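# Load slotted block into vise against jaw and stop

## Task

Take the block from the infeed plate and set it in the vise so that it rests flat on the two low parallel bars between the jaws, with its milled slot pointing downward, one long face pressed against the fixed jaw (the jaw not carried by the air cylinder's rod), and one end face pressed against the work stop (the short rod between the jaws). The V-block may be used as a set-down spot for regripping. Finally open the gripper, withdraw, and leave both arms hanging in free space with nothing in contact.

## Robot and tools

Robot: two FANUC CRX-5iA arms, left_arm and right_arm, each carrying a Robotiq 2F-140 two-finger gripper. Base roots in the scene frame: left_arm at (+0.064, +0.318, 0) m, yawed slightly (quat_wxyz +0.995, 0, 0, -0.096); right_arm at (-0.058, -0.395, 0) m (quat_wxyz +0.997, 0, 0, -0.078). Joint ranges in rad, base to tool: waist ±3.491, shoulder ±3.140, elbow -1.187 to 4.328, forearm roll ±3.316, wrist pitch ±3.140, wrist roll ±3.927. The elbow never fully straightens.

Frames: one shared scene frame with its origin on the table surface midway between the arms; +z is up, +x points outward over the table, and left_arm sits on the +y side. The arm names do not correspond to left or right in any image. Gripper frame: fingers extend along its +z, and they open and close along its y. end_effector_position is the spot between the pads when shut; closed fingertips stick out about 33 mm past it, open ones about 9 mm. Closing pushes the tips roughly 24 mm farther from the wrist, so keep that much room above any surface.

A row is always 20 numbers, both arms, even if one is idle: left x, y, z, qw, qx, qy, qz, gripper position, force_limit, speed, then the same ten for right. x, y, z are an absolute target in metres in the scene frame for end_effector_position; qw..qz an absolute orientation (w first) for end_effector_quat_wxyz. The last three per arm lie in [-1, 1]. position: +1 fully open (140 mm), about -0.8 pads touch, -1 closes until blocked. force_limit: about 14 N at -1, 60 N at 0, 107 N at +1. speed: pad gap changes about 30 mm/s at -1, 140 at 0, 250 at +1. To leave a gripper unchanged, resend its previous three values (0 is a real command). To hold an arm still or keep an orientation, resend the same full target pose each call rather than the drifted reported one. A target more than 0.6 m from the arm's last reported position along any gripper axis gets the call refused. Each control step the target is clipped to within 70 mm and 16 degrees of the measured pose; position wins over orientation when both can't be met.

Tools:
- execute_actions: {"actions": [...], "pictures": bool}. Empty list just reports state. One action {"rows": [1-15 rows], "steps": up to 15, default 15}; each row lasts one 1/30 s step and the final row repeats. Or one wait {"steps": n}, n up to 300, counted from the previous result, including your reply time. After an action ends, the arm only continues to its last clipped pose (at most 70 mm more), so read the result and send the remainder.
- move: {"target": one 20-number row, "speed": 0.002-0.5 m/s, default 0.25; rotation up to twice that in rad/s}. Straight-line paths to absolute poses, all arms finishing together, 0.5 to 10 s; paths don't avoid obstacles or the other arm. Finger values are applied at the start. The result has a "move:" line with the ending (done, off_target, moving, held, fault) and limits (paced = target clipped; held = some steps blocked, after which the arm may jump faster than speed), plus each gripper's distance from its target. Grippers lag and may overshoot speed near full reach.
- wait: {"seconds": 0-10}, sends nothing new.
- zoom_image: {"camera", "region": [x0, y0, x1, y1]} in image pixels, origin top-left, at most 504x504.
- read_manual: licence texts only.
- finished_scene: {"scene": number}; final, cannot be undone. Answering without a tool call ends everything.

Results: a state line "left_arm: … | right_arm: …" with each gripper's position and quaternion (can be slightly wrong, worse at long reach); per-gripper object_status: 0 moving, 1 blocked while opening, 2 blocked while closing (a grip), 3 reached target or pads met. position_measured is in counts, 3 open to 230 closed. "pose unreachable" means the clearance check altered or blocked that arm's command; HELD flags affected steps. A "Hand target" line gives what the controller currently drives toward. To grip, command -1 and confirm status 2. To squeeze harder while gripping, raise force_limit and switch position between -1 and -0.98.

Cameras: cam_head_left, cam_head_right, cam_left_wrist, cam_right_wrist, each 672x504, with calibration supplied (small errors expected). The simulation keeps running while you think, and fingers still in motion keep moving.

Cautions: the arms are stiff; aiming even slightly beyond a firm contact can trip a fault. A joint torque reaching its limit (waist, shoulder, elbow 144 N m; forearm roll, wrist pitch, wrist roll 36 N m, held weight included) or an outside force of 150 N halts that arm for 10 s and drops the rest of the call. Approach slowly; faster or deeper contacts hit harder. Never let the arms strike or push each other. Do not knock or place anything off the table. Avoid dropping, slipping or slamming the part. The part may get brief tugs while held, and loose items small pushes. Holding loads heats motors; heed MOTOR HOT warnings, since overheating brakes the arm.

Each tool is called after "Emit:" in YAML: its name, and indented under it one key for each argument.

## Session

Emit:
execute_actions:
  actions: []

Scene clock: 0.00 s of 6600.00 s.
left_arm: end_effector_position=(+0.1260, +0.0011, +0.3424) position_measured=3 object_status=3 end_effector_quat_wxyz=(-0.065, +0.144, +0.977, +0.146) | right_arm: end_effector_position=(+0.4994, -0.9142, +0.1507) position_measured=3 object_status=3 end_effector_quat_wxyz=(-0.062, +0.896, +0.298, +0.324)
Joint positions: left_arm=[-0.863 -0.015  0.213 -0.089 -2.108 -0.841] | right_arm=[-0.748  0.765  0.833 -0.663 -1.527  3.108]
Joint velocities: left_arm=[ 0.     0.     0.001  0.    -0.    -0.001] | right_arm=[ 0.  0. -0.  0.  0. -0.]
Hand target (left_arm): +0.126, +0.001, +0.342; -0.065, +0.144, +0.977, +0.146
Hand target (right_arm): +0.499, -0.914, +0.151; -0.062, +0.896, +0.298, +0.324
camera_calibration (this result's frames):
cam_left_wrist: T_world_to_cam=[[0.32503, 0.911411, 0.25236, -0.124139], [0.906799, -0.376109, 0.190415, -0.175453], [0.268461, 0.166949, -0.948713, 0.478108], [0, 0, 0, 1]] pos_world=[0.0710963, -0.0326681, 0.518324]
cam_right_wrist: T_world_to_cam=[[0.558768, -0.823581, 0.0974301, -1.05225], [-0.746708, -0.550737, -0.372983, -0.0684958], [0.36084, 0.135659, -0.922709, 0.274197], [0, 0, 0, 1]] pos_world=[0.437876, -0.941533, 0.329977]

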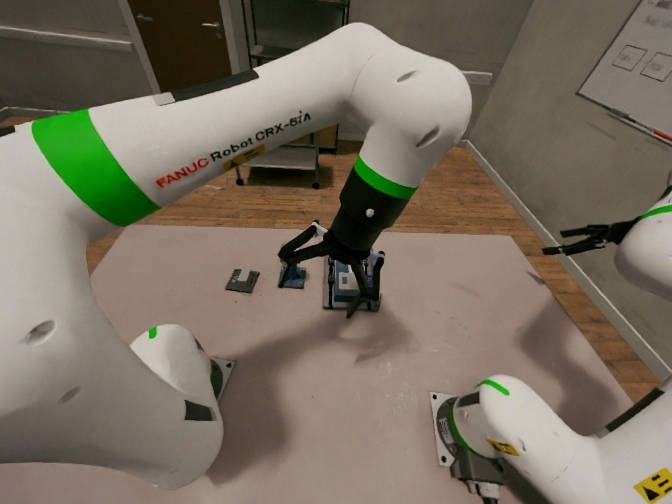

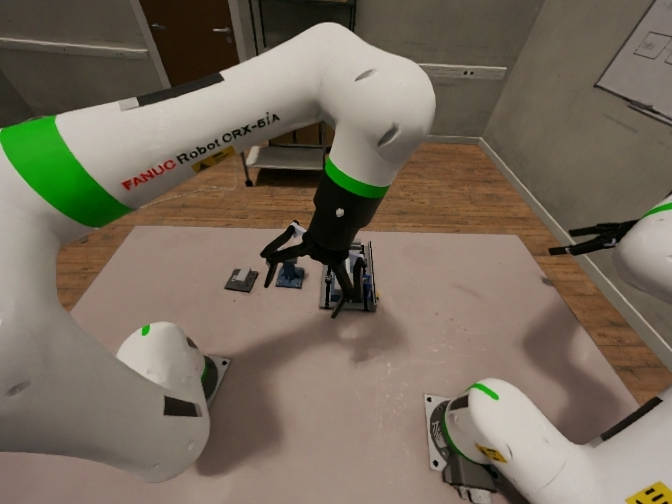

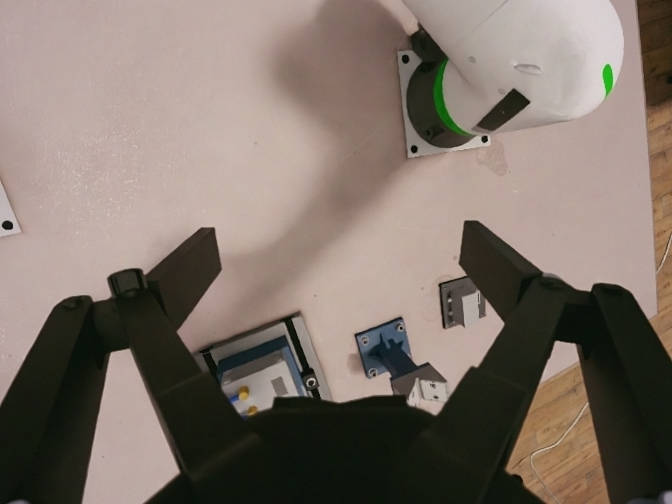

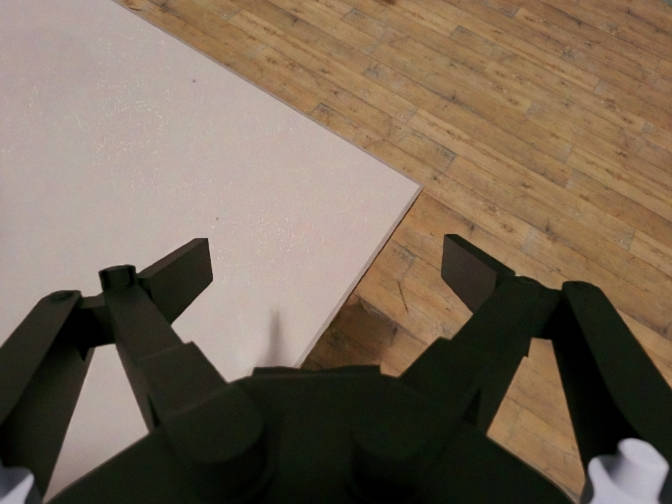

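Emit:
move:
  target: [0.4,0.22,0.25,0,0,1,0,1,0,0,0.4994,-0.9142,0.1507,-0.062,0.896,0.298,0.324,1,0,0]

Emit:
zoom_image:
  camera: "cam_left_wrist"
  region: [300,130,460,290]

Scene clock: 4.23 s of 6600.00 s.
left_arm: end_effector_position=(+0.3994, +0.2201, +0.2499) position_measured=3 object_status=3 end_effector_quat_wxyz=(-0.001, -0.000, +1.000, +0.001) | right_arm: end_effector_position=(+0.4994, -0.9142, +0.1507) position_measured=3 object_status=3 end_effector_quat_wxyz=(-0.062, +0.896, +0.298, +0.324)
Joint positions: left_arm=[ 0.287 -0.257 -0.199 -0.002 -1.631 -1.666] | right_arm=[-0.748  0.765  0.832 -0.663 -1.526  3.11 ]
Joint velocities: left_arm=[0.001 0.    0.001 0.    0.001 0.   ] | right_arm=[ 0.    -0.001  0.    -0.001  0.    -0.   ]
Hand target (left_arm): +0.399, +0.220, +0.250; -0.001, -0.000, +1.000, +0.001
Hand target (right_arm): +0.499, -0.914, +0.151; -0.062, +0.896, +0.298, +0.324
Off the commanded pose (left_arm): 0.001 m, 0 deg.
Off the commanded pose (right_arm): 0.000 m, 0 deg.
move: done
camera_calibration (this result's frames):
cam_left_wrist: T_world_to_cam=[[0.0270482, 0.999599, -0.00840336, -0.224433], [0.928916, -0.0220281, 0.369636, -0.454947], [0.369302, -0.017804, -0.929139, 0.275922], [0, 0, 0, 1]] pos_world=[0.326779, 0.219234, 0.422648]
cam_right_wrist: T_world_to_cam=[[0.559163, -0.823179, 0.0985546, -1.05228], [-0.746139, -0.55149, -0.37301, -0.0694564], [0.361406, 0.135038, -0.922578, 0.273271], [0, 0, 0, 1]] pos_world=[0.437811, -0.941423, 0.329913]

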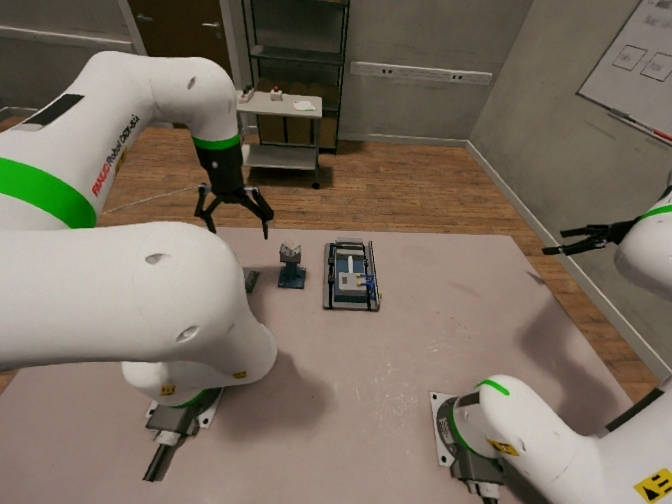

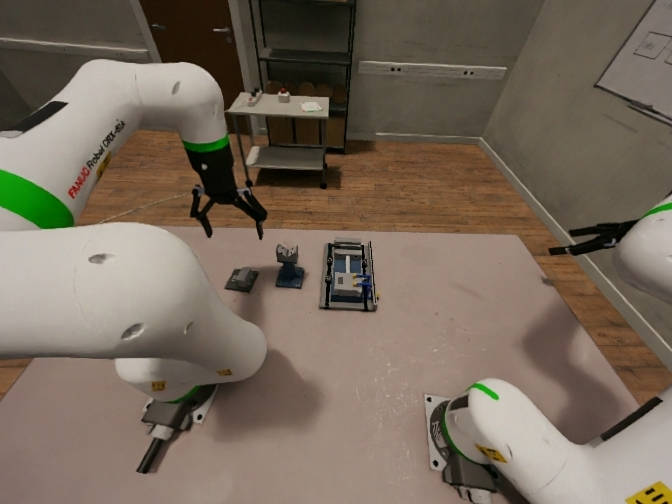

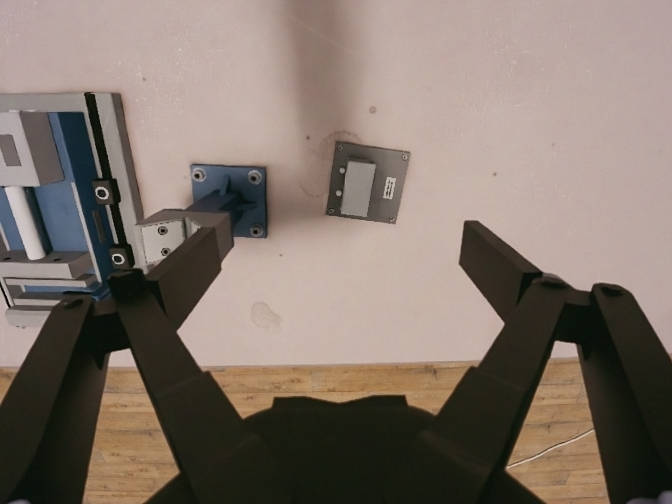

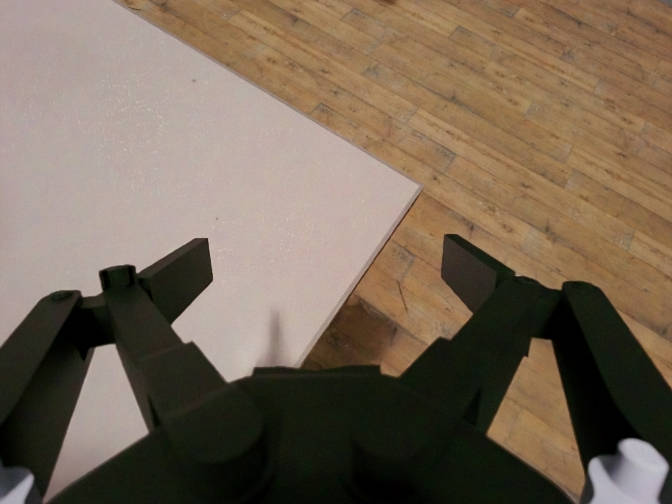

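Region (300, 130, 460, 290) of cam_left_wrist's 672x504 image, scaled by 3.150, with more detail than that image has.

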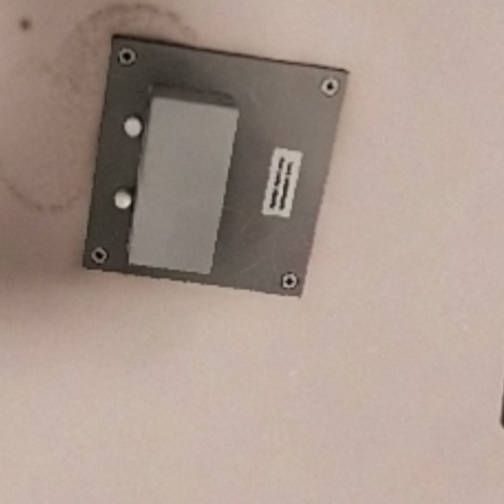

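Emit:
move:
  target: [0.40,0.34,0.14,0.249,0.702,0.6,-0.291,0.4,0,0,0.4994,-0.9142,0.1507,-0.062,0.896,0.298,0.324,1,0,0]
  speed: 0.4

Scene clock: 16.83 s of 6600.00 s.
left_arm: end_effector_position=(+0.4001, +0.3388, +0.1403) position_measured=78 object_status=3 end_effector_quat_wxyz=(+0.138, +0.646, +0.686, -0.305) | right_arm: end_effector_position=(+0.4994, -0.9142, +0.1507) position_measured=3 object_status=3 end_effector_quat_wxyz=(-0.062, +0.896, +0.298, +0.324)
Joint positions: left_arm=[ 0.98   0.144 -0.355  0.283 -1.698 -3.924] | right_arm=[-0.748  0.765  0.832 -0.663 -1.526  3.11 ]
Joint velocities: left_arm=[-0.001  0.005  0.004 -0.001 -0.004 -0.   ] | right_arm=[-0.     0.    -0.     0.001  0.     0.   ]
Hand target (left_arm): +0.400, +0.339, +0.140; +0.138, +0.646, +0.686, -0.305
Hand target (right_arm): +0.499, -0.914, +0.151; -0.062, +0.896, +0.298, +0.324
Off the commanded pose (left_arm): 0.001 m, 17 deg; orientation clipped at the last step of the last action.
Off the commanded pose (right_arm): 0.000 m, 0 deg.
joint sent to its limit (left arm) — the command would take joint 6 (wrist roll) past its lower limit, so that joint was sent only as far as its limit.
After step 90, 6.83 s passed at rest.
move: off_target (left_arm); limits=paced
camera_calibration (this result's frames):
cam_left_wrist: T_world_to_cam=[[0.971709, -0.048184, -0.231212, -0.335734], [0.172703, -0.522814, 0.834769, -0.00554104], [-0.161103, -0.851084, -0.499702, 0.61016], [0, 0, 0, 1]] pos_world=[0.425491, 0.500223, 0.231898]
cam_right_wrist: T_world_to_cam=[[0.559151, -0.823187, 0.0985554, -1.05229], [-0.746146, -0.55148, -0.37301, -0.0694522], [0.361408, 0.135032, -0.922578, 0.273268], [0, 0, 0, 1]] pos_world=[0.437804, -0.941429, 0.329913]

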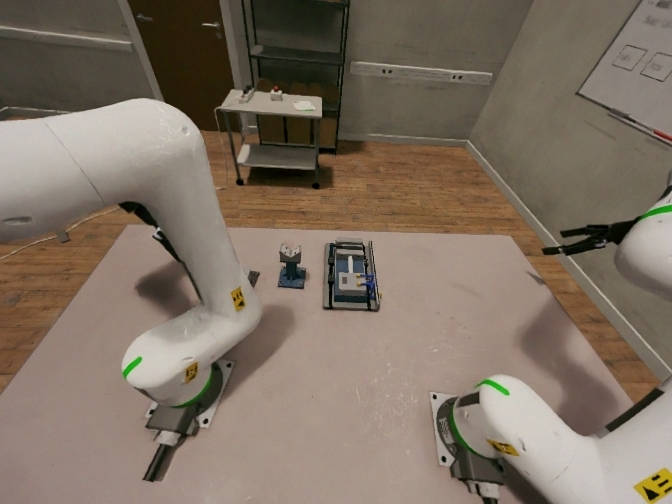

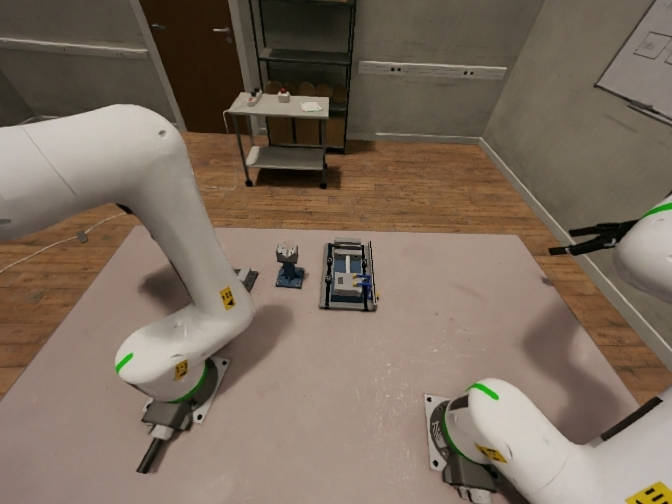

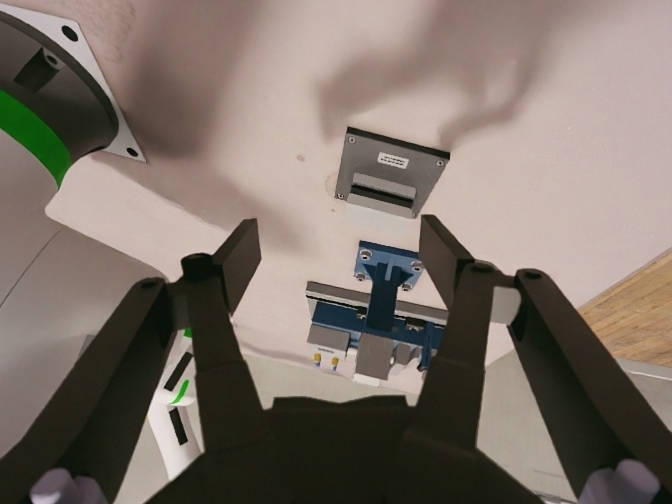

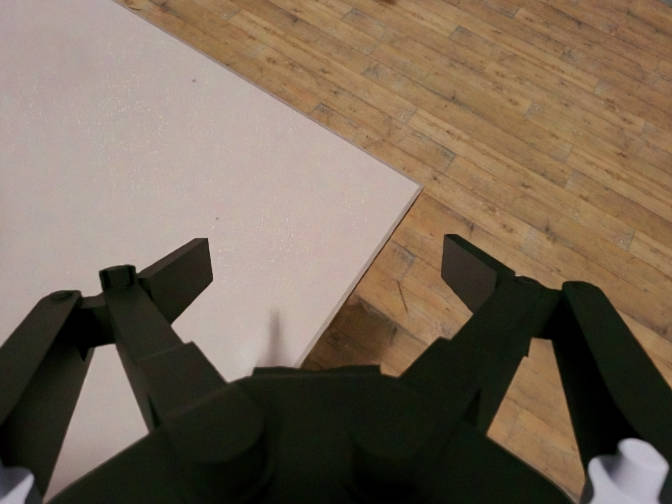

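Emit:
move:
  target: [0.402,0.215,0.10,-0.168,0.734,0.628,0.197,0.4,0,0,0.4994,-0.9142,0.1507,-0.062,0.896,0.298,0.324,1,0,0]
  speed: 0.3

Scene clock: 30.90 s of 6600.00 s.
left_arm: end_effector_position=(+0.4026, +0.2159, +0.1004) position_measured=78 object_status=3 end_effector_quat_wxyz=(-0.165, +0.734, +0.628, +0.198) | right_arm: end_effector_position=(+0.4994, -0.9142, +0.1507) position_measured=3 object_status=3 end_effector_quat_wxyz=(-0.062, +0.896, +0.298, +0.324)
Joint positions: left_arm=[-0.262  0.016 -0.281 -0.503 -1.452 -2.737] | right_arm=[-0.748  0.765  0.832 -0.663 -1.526  3.11 ]
Joint velocities: left_arm=[-0.001 -0.     0.001 -0.    -0.001  0.   ] | right_arm=[-0.    -0.     0.001  0.     0.     0.   ]
Hand target (left_arm): +0.403, +0.216, +0.100; -0.166, +0.734, +0.628, +0.198
Hand target (right_arm): +0.499, -0.914, +0.151; -0.062, +0.896, +0.298, +0.324
Off the commanded pose (left_arm): 0.001 m, 0 deg.
Off the commanded pose (right_arm): 0.000 m, 0 deg.
After step 90, 8.57 s passed at rest.
move: done
camera_calibration (this result's frames):
cam_left_wrist: T_world_to_cam=[[0.984514, -0.174546, -0.0163055, -0.352754], [-0.175085, -0.974341, -0.141439, 0.298601], [0.00880045, 0.142103, -0.989813, 0.25248], [0, 0, 0, 1]] pos_world=[0.39735, 0.193489, 0.28639]
cam_right_wrist: T_world_to_cam=[[0.559152, -0.823187, 0.0985555, -1.05229], [-0.746146, -0.55148, -0.37301, -0.0694522], [0.361408, 0.135032, -0.922578, 0.273268], [0, 0, 0, 1]] pos_world=[0.437804, -0.941429, 0.329913]

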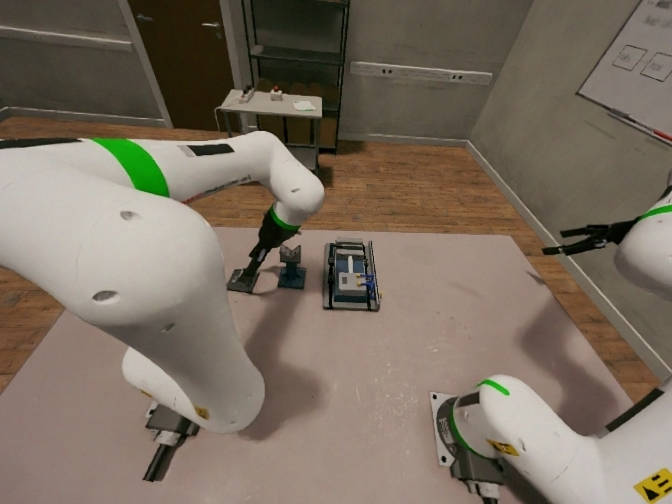

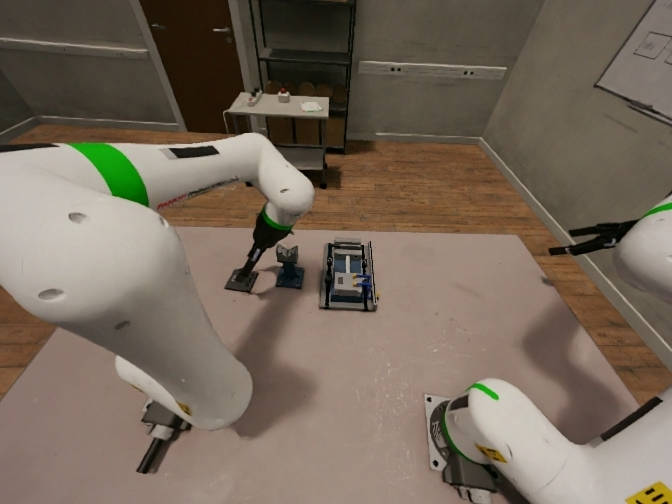

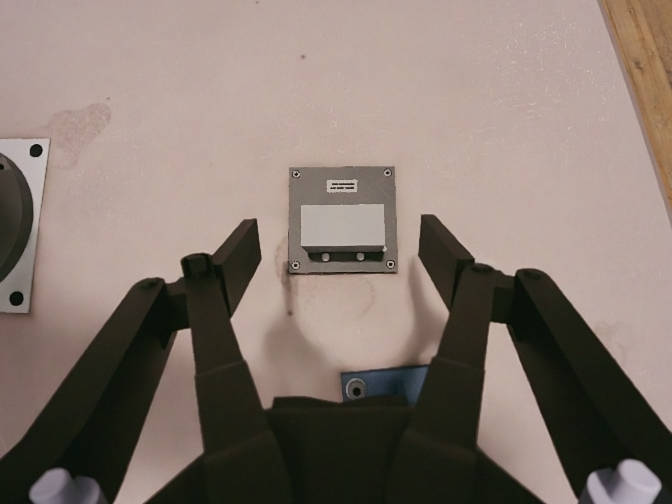

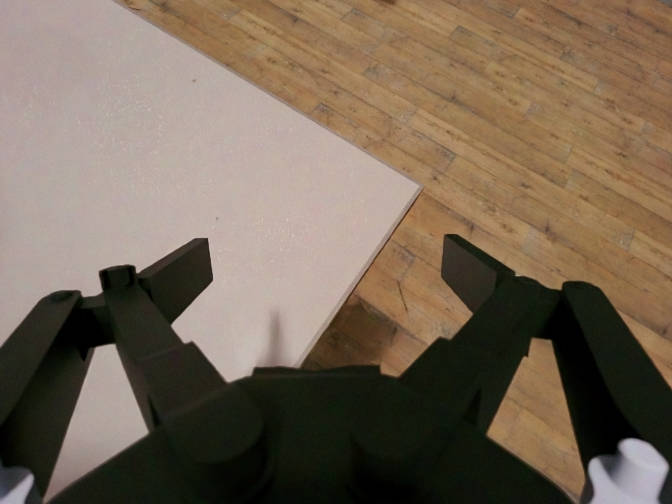

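Emit:
move:
  target: [0.406,0.232,0.047,-0.168,0.734,0.628,0.197,0.4,0,0,0.4994,-0.9142,0.1507,-0.062,0.896,0.298,0.324,1,0,0]
  speed: 0.08

Emit:
move:
  target: [0.406,0.232,0.047,-0.168,0.734,0.628,0.197,-1,0,0,0.4994,-0.9142,0.1507,-0.062,0.896,0.298,0.324,1,0,0]

Emit:
move:
  target: [0.42,0.26,0.13,-0.168,0.734,0.628,0.197,-1,0,0,0.4994,-0.9142,0.1507,-0.062,0.896,0.298,0.324,1,0,0]
  speed: 0.15

Emit:
move:
  target: [0.63,0.36,0.09,0.5,0,0.866,0,-1,0,0,0.4994,-0.9142,0.1507,-0.062,0.896,0.298,0.324,1,0,0]
  speed: 0.35

Scene clock: 39.77 s of 6600.00 s.
left_arm: end_effector_position=(+0.4059, +0.2319, +0.0471) position_measured=78 object_status=3 end_effector_quat_wxyz=(-0.168, +0.734, +0.628, +0.197) | right_arm: end_effector_position=(+0.4994, -0.9142, +0.1507) position_measured=3 object_status=3 end_effector_quat_wxyz=(-0.062, +0.896, +0.298, +0.324)
Joint positions: left_arm=[-0.224  0.072 -0.358 -0.522 -1.324 -2.703] | right_arm=[-0.748  0.765  0.832 -0.663 -1.526  3.11 ]
Joint velocities: left_arm=[-0.     0.001  0.001 -0.     0.001  0.   ] | right_arm=[-0.     0.001  0.002  0.    -0.    -0.   ]
Hand target (left_arm): +0.406, +0.232, +0.047; -0.168, +0.734, +0.628, +0.197
Hand target (right_arm): +0.499, -0.914, +0.151; -0.062, +0.896, +0.298, +0.324
Off the commanded pose (left_arm): 0.000 m, 0 deg.
Off the commanded pose (right_arm): 0.000 m, 0 deg.
After step 90, 4.87 s passed at rest.
move: done
camera_calibration (this result's frames):
cam_left_wrist: T_world_to_cam=[[0.984626, -0.173353, -0.0214759, -0.354175], [-0.174636, -0.974237, -0.142702, 0.307121], [0.00381514, 0.144258, -0.989533, 0.198875], [0, 0, 0, 1]] pos_world=[0.401606, 0.209122, 0.233013]
cam_right_wrist: T_world_to_cam=[[0.559151, -0.823187, 0.0985557, -1.05229], [-0.746146, -0.55148, -0.37301, -0.0694521], [0.361408, 0.135032, -0.922578, 0.273268], [0, 0, 0, 1]] pos_world=[0.437804, -0.941429, 0.329913]

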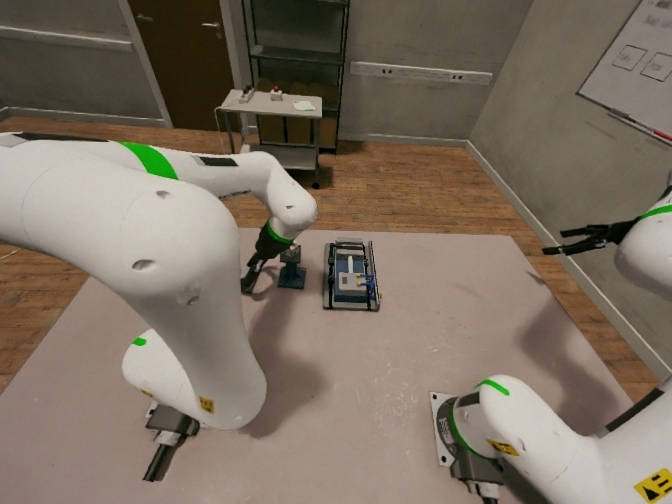

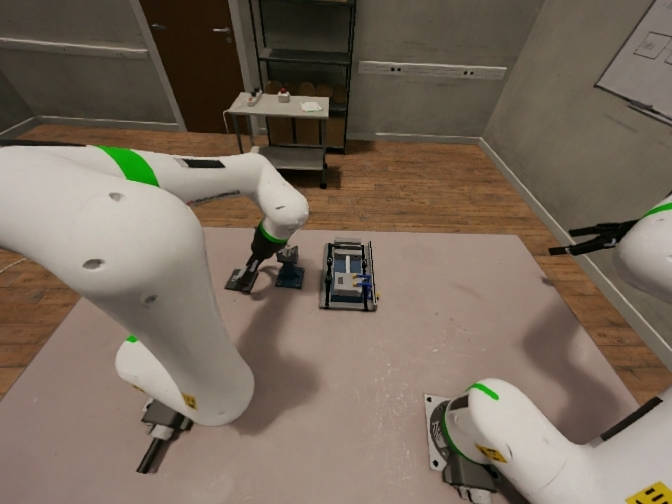

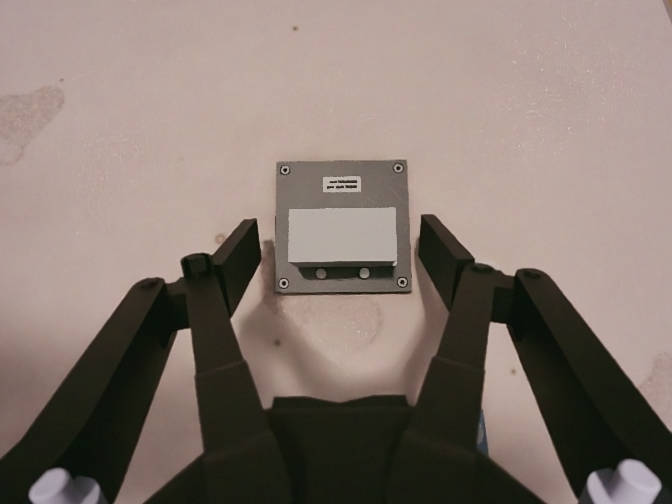

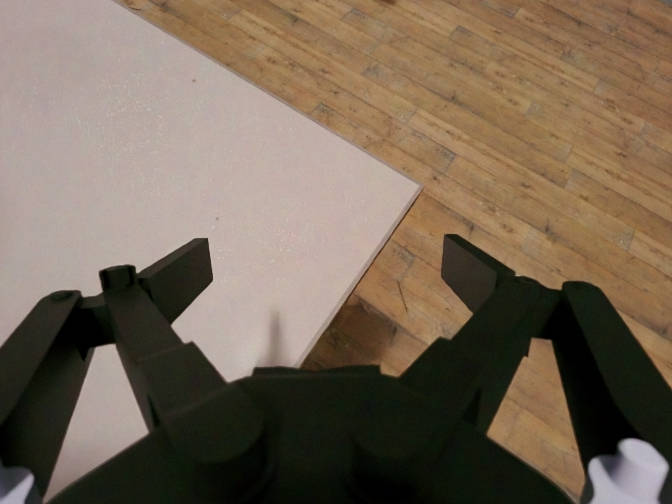

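Scene clock: 40.47 s of 6600.00 s.
left_arm: end_effector_position=(+0.4060, +0.2320, +0.0470) position_measured=143 object_status=2 end_effector_quat_wxyz=(-0.168, +0.734, +0.628, +0.197) | right_arm: end_effector_position=(+0.4994, -0.9142, +0.1507) position_measured=3 object_status=3 end_effector_quat_wxyz=(-0.062, +0.896, +0.298, +0.324)
Joint positions: left_arm=[-0.224  0.072 -0.358 -0.522 -1.324 -2.703] | right_arm=[-0.748  0.765  0.832 -0.663 -1.526  3.11 ]
Joint velocities: left_arm=[-0.001  0.     0.    -0.    -0.001 -0.   ] | right_arm=[-0.    -0.     0.    -0.001 -0.001 -0.   ]
Hand target (left_arm): +0.406, +0.232, +0.047; -0.168, +0.734, +0.628, +0.197
Hand target (right_arm): +0.499, -0.914, +0.151; -0.062, +0.896, +0.298, +0.324
Off the commanded pose (left_arm): 0.000 m, 0 deg.
Off the commanded pose (right_arm): 0.000 m, 0 deg.
move: done
camera_calibration (this result's frames):
cam_left_wrist: T_world_to_cam=[[0.984656, -0.17319, -0.0213923, -0.354327], [-0.174463, -0.974244, -0.142867, 0.307116], [0.00390191, 0.144407, -0.989511, 0.198735], [0, 0, 0, 1]] pos_world=[0.401696, 0.209141, 0.232947]
cam_right_wrist: T_world_to_cam=[[0.559151, -0.823187, 0.0985554, -1.05229], [-0.746146, -0.55148, -0.37301, -0.0694522], [0.361408, 0.135032, -0.922578, 0.273268], [0, 0, 0, 1]] pos_world=[0.437804, -0.941429, 0.329913]

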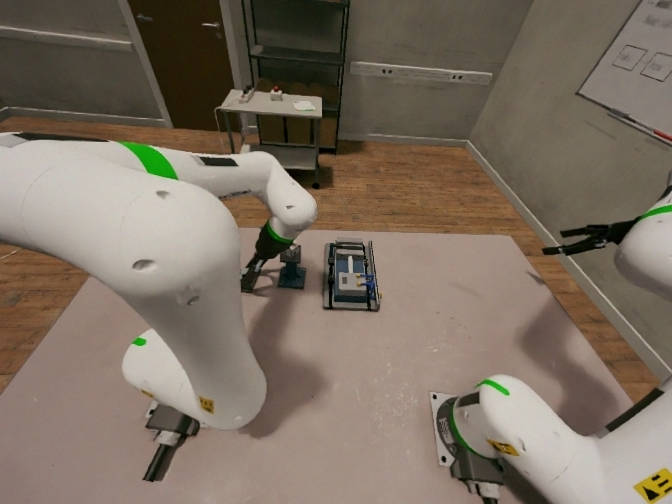

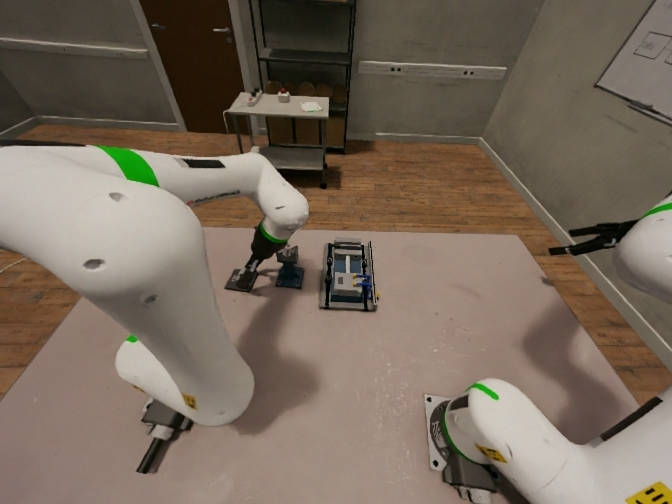

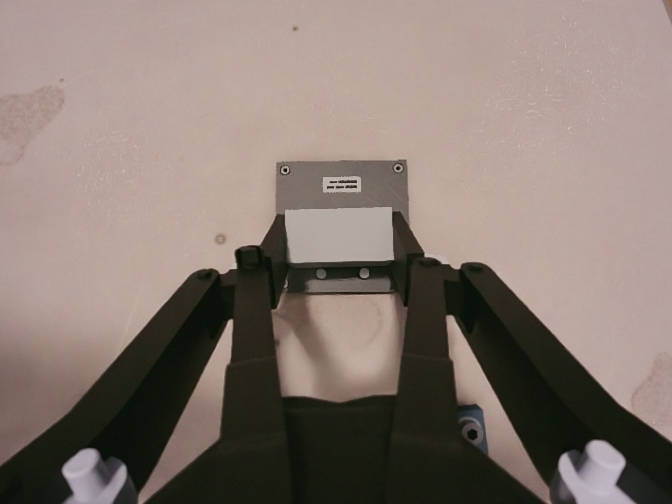

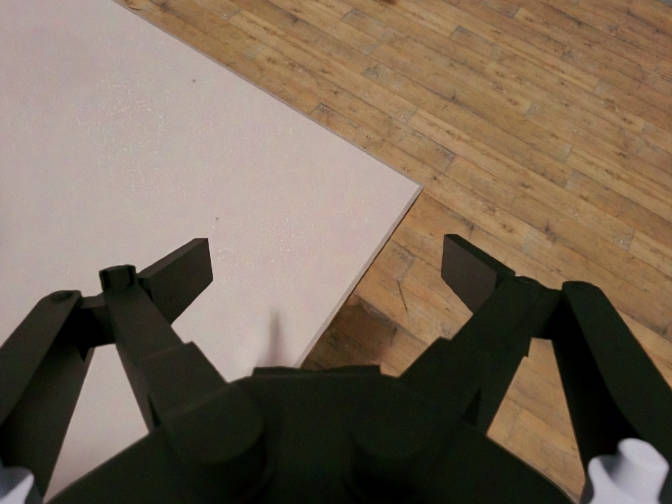

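Scene clock: 41.40 s of 6600.00 s.
left_arm: end_effector_position=(+0.4201, +0.2600, +0.1299) position_measured=143 object_status=2 end_effector_quat_wxyz=(-0.168, +0.734, +0.628, +0.197) | right_arm: end_effector_position=(+0.4994, -0.9142, +0.1507) position_measured=3 object_status=3 end_effector_quat_wxyz=(-0.062, +0.896, +0.298, +0.324)
Joint positions: left_arm=[-0.144 -0.046 -0.264 -0.518 -1.47  -2.876] | right_arm=[-0.748  0.765  0.832 -0.663 -1.526  3.11 ]
Joint velocities: left_arm=[ 0.001 -0.001  0.     0.    -0.001 -0.001] | right_arm=[ 0.     0.     0.001  0.    -0.001 -0.   ]
Hand target (left_arm): +0.420, +0.260, +0.130; -0.168, +0.734, +0.628, +0.197
Hand target (right_arm): +0.499, -0.914, +0.151; -0.062, +0.896, +0.298, +0.324
Off the commanded pose (left_arm): 0.000 m, 0 deg.
Off the commanded pose (right_arm): 0.000 m, 0 deg.
move: done
camera_calibration (this result's frames):
cam_left_wrist: T_world_to_cam=[[0.984686, -0.17301, -0.0214554, -0.361621], [-0.174292, -0.974207, -0.143329, 0.348681], [0.00389534, 0.144874, -0.989442, 0.276513], [0, 0, 0, 1]] pos_world=[0.415778, 0.237064, 0.315811]
cam_right_wrist: T_world_to_cam=[[0.559151, -0.823187, 0.0985558, -1.05229], [-0.746146, -0.55148, -0.37301, -0.0694522], [0.361408, 0.135032, -0.922578, 0.273268], [0, 0, 0, 1]] pos_world=[0.437804, -0.941429, 0.329913]

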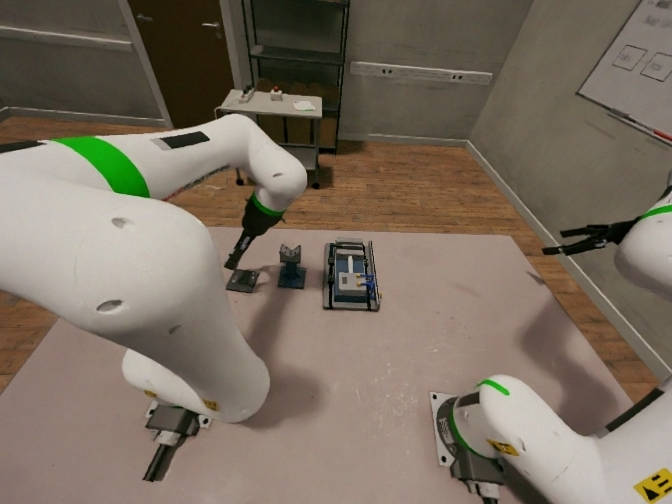

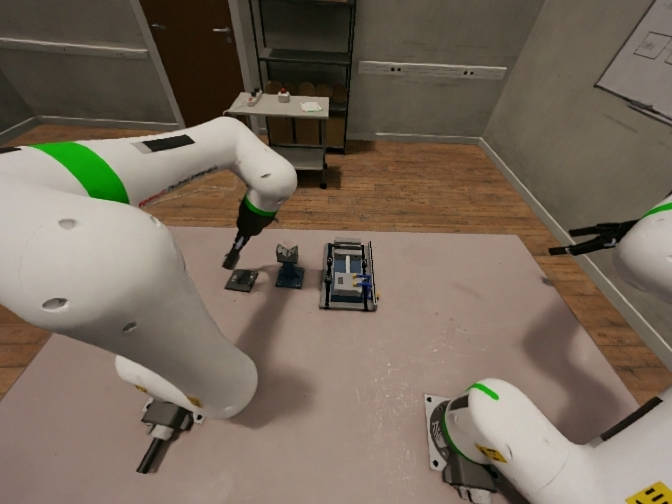

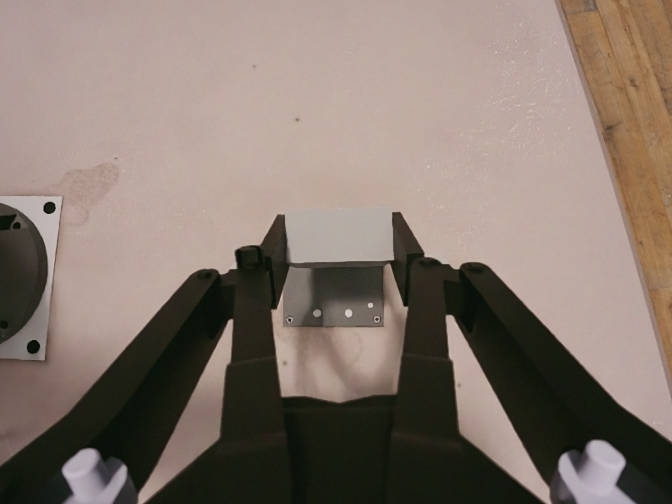

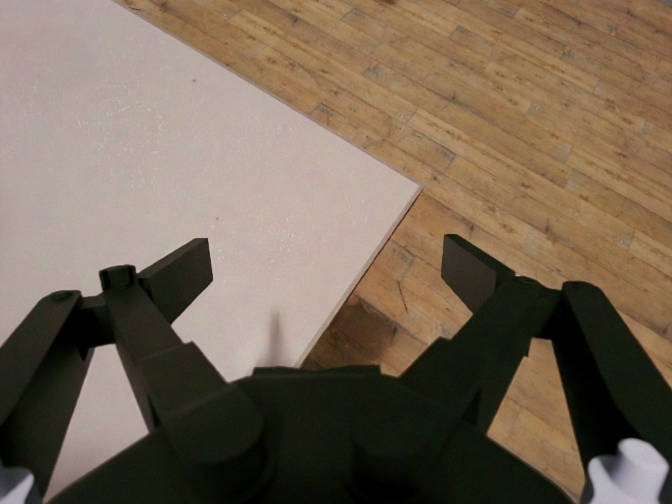

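Scene clock: 45.90 s of 6600.00 s.
left_arm: end_effector_position=(+0.6284, +0.3602, +0.0898) position_measured=143 object_status=2 end_effector_quat_wxyz=(+0.416, +0.024, +0.906, -0.076) | right_arm: end_effector_position=(+0.4994, -0.9142, +0.1507) position_measured=3 object_status=3 end_effector_quat_wxyz=(-0.062, +0.896, +0.298, +0.324)
Joint positions: left_arm=[ 0.218 -0.111 -0.996  2.34  -0.248 -3.924] | right_arm=[-0.748  0.765  0.832 -0.663 -1.526  3.11 ]
Joint velocities: left_arm=[ 0.004  0.001 -0.002  0.    -0.007 -0.   ] | right_arm=[-0.     0.001 -0.002 -0.001 -0.001  0.   ]
Hand target (left_arm): +0.628, +0.360, +0.090; +0.416, +0.024, +0.906, -0.076
Hand target (right_arm): +0.499, -0.914, +0.151; -0.062, +0.896, +0.298, +0.324
Off the commanded pose (left_arm): 0.002 m, 14 deg.
Off the commanded pose (right_arm): 0.000 m, 0 deg.
joint sent to its limit (left arm) — the command would take joint 6 (wrist roll) past its lower limit, so that joint was sent only as far as its limit.
move: off_target (left_arm); limits=paced
camera_calibration (this result's frames):
cam_left_wrist: T_world_to_cam=[[0.131933, 0.985929, -0.102657, -0.424601], [0.325075, 0.0548017, 0.944099, -0.3052], [0.93644, -0.157929, -0.31327, -0.316147], [0, 0, 0, 1]] pos_world=[0.451285, 0.385422, 0.145512]
cam_right_wrist: T_world_to_cam=[[0.559151, -0.823187, 0.0985556, -1.05229], [-0.746146, -0.55148, -0.37301, -0.0694523], [0.361408, 0.135032, -0.922578, 0.273268], [0, 0, 0, 1]] pos_world=[0.437804, -0.941429, 0.329913]

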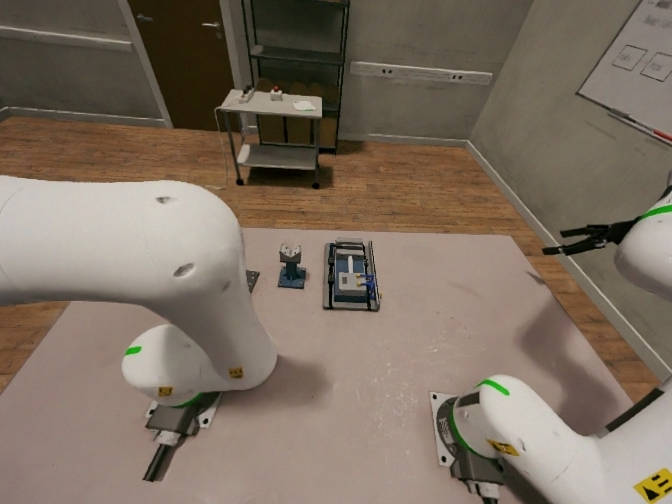

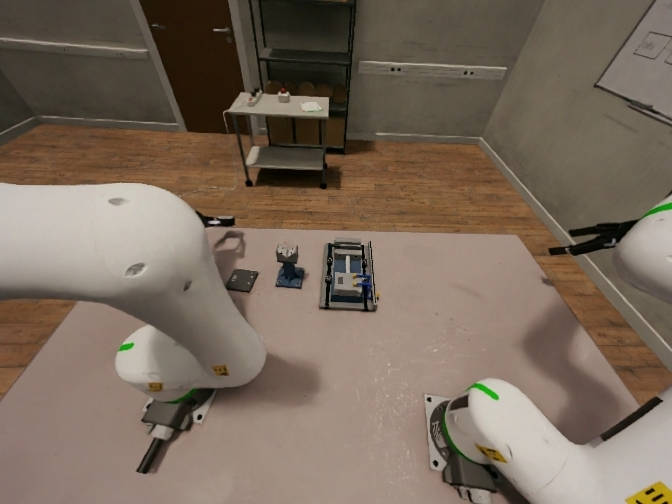

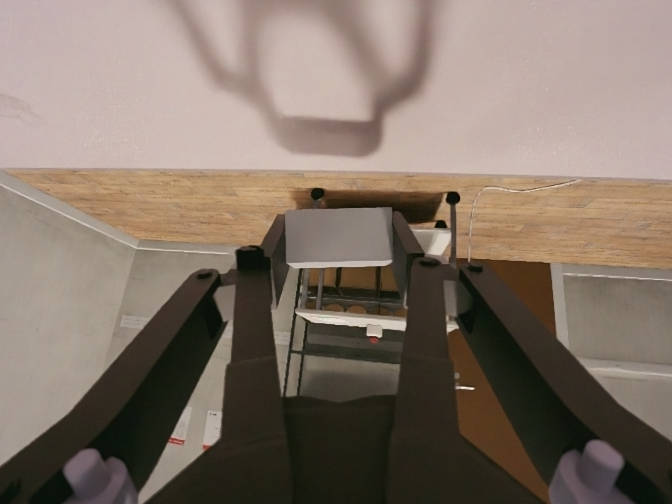

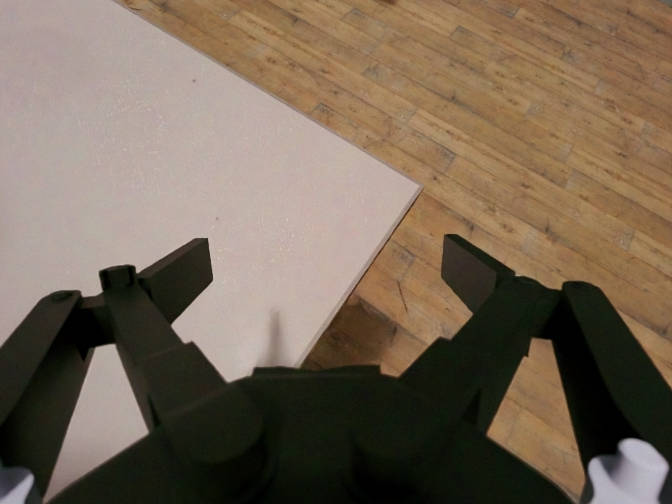

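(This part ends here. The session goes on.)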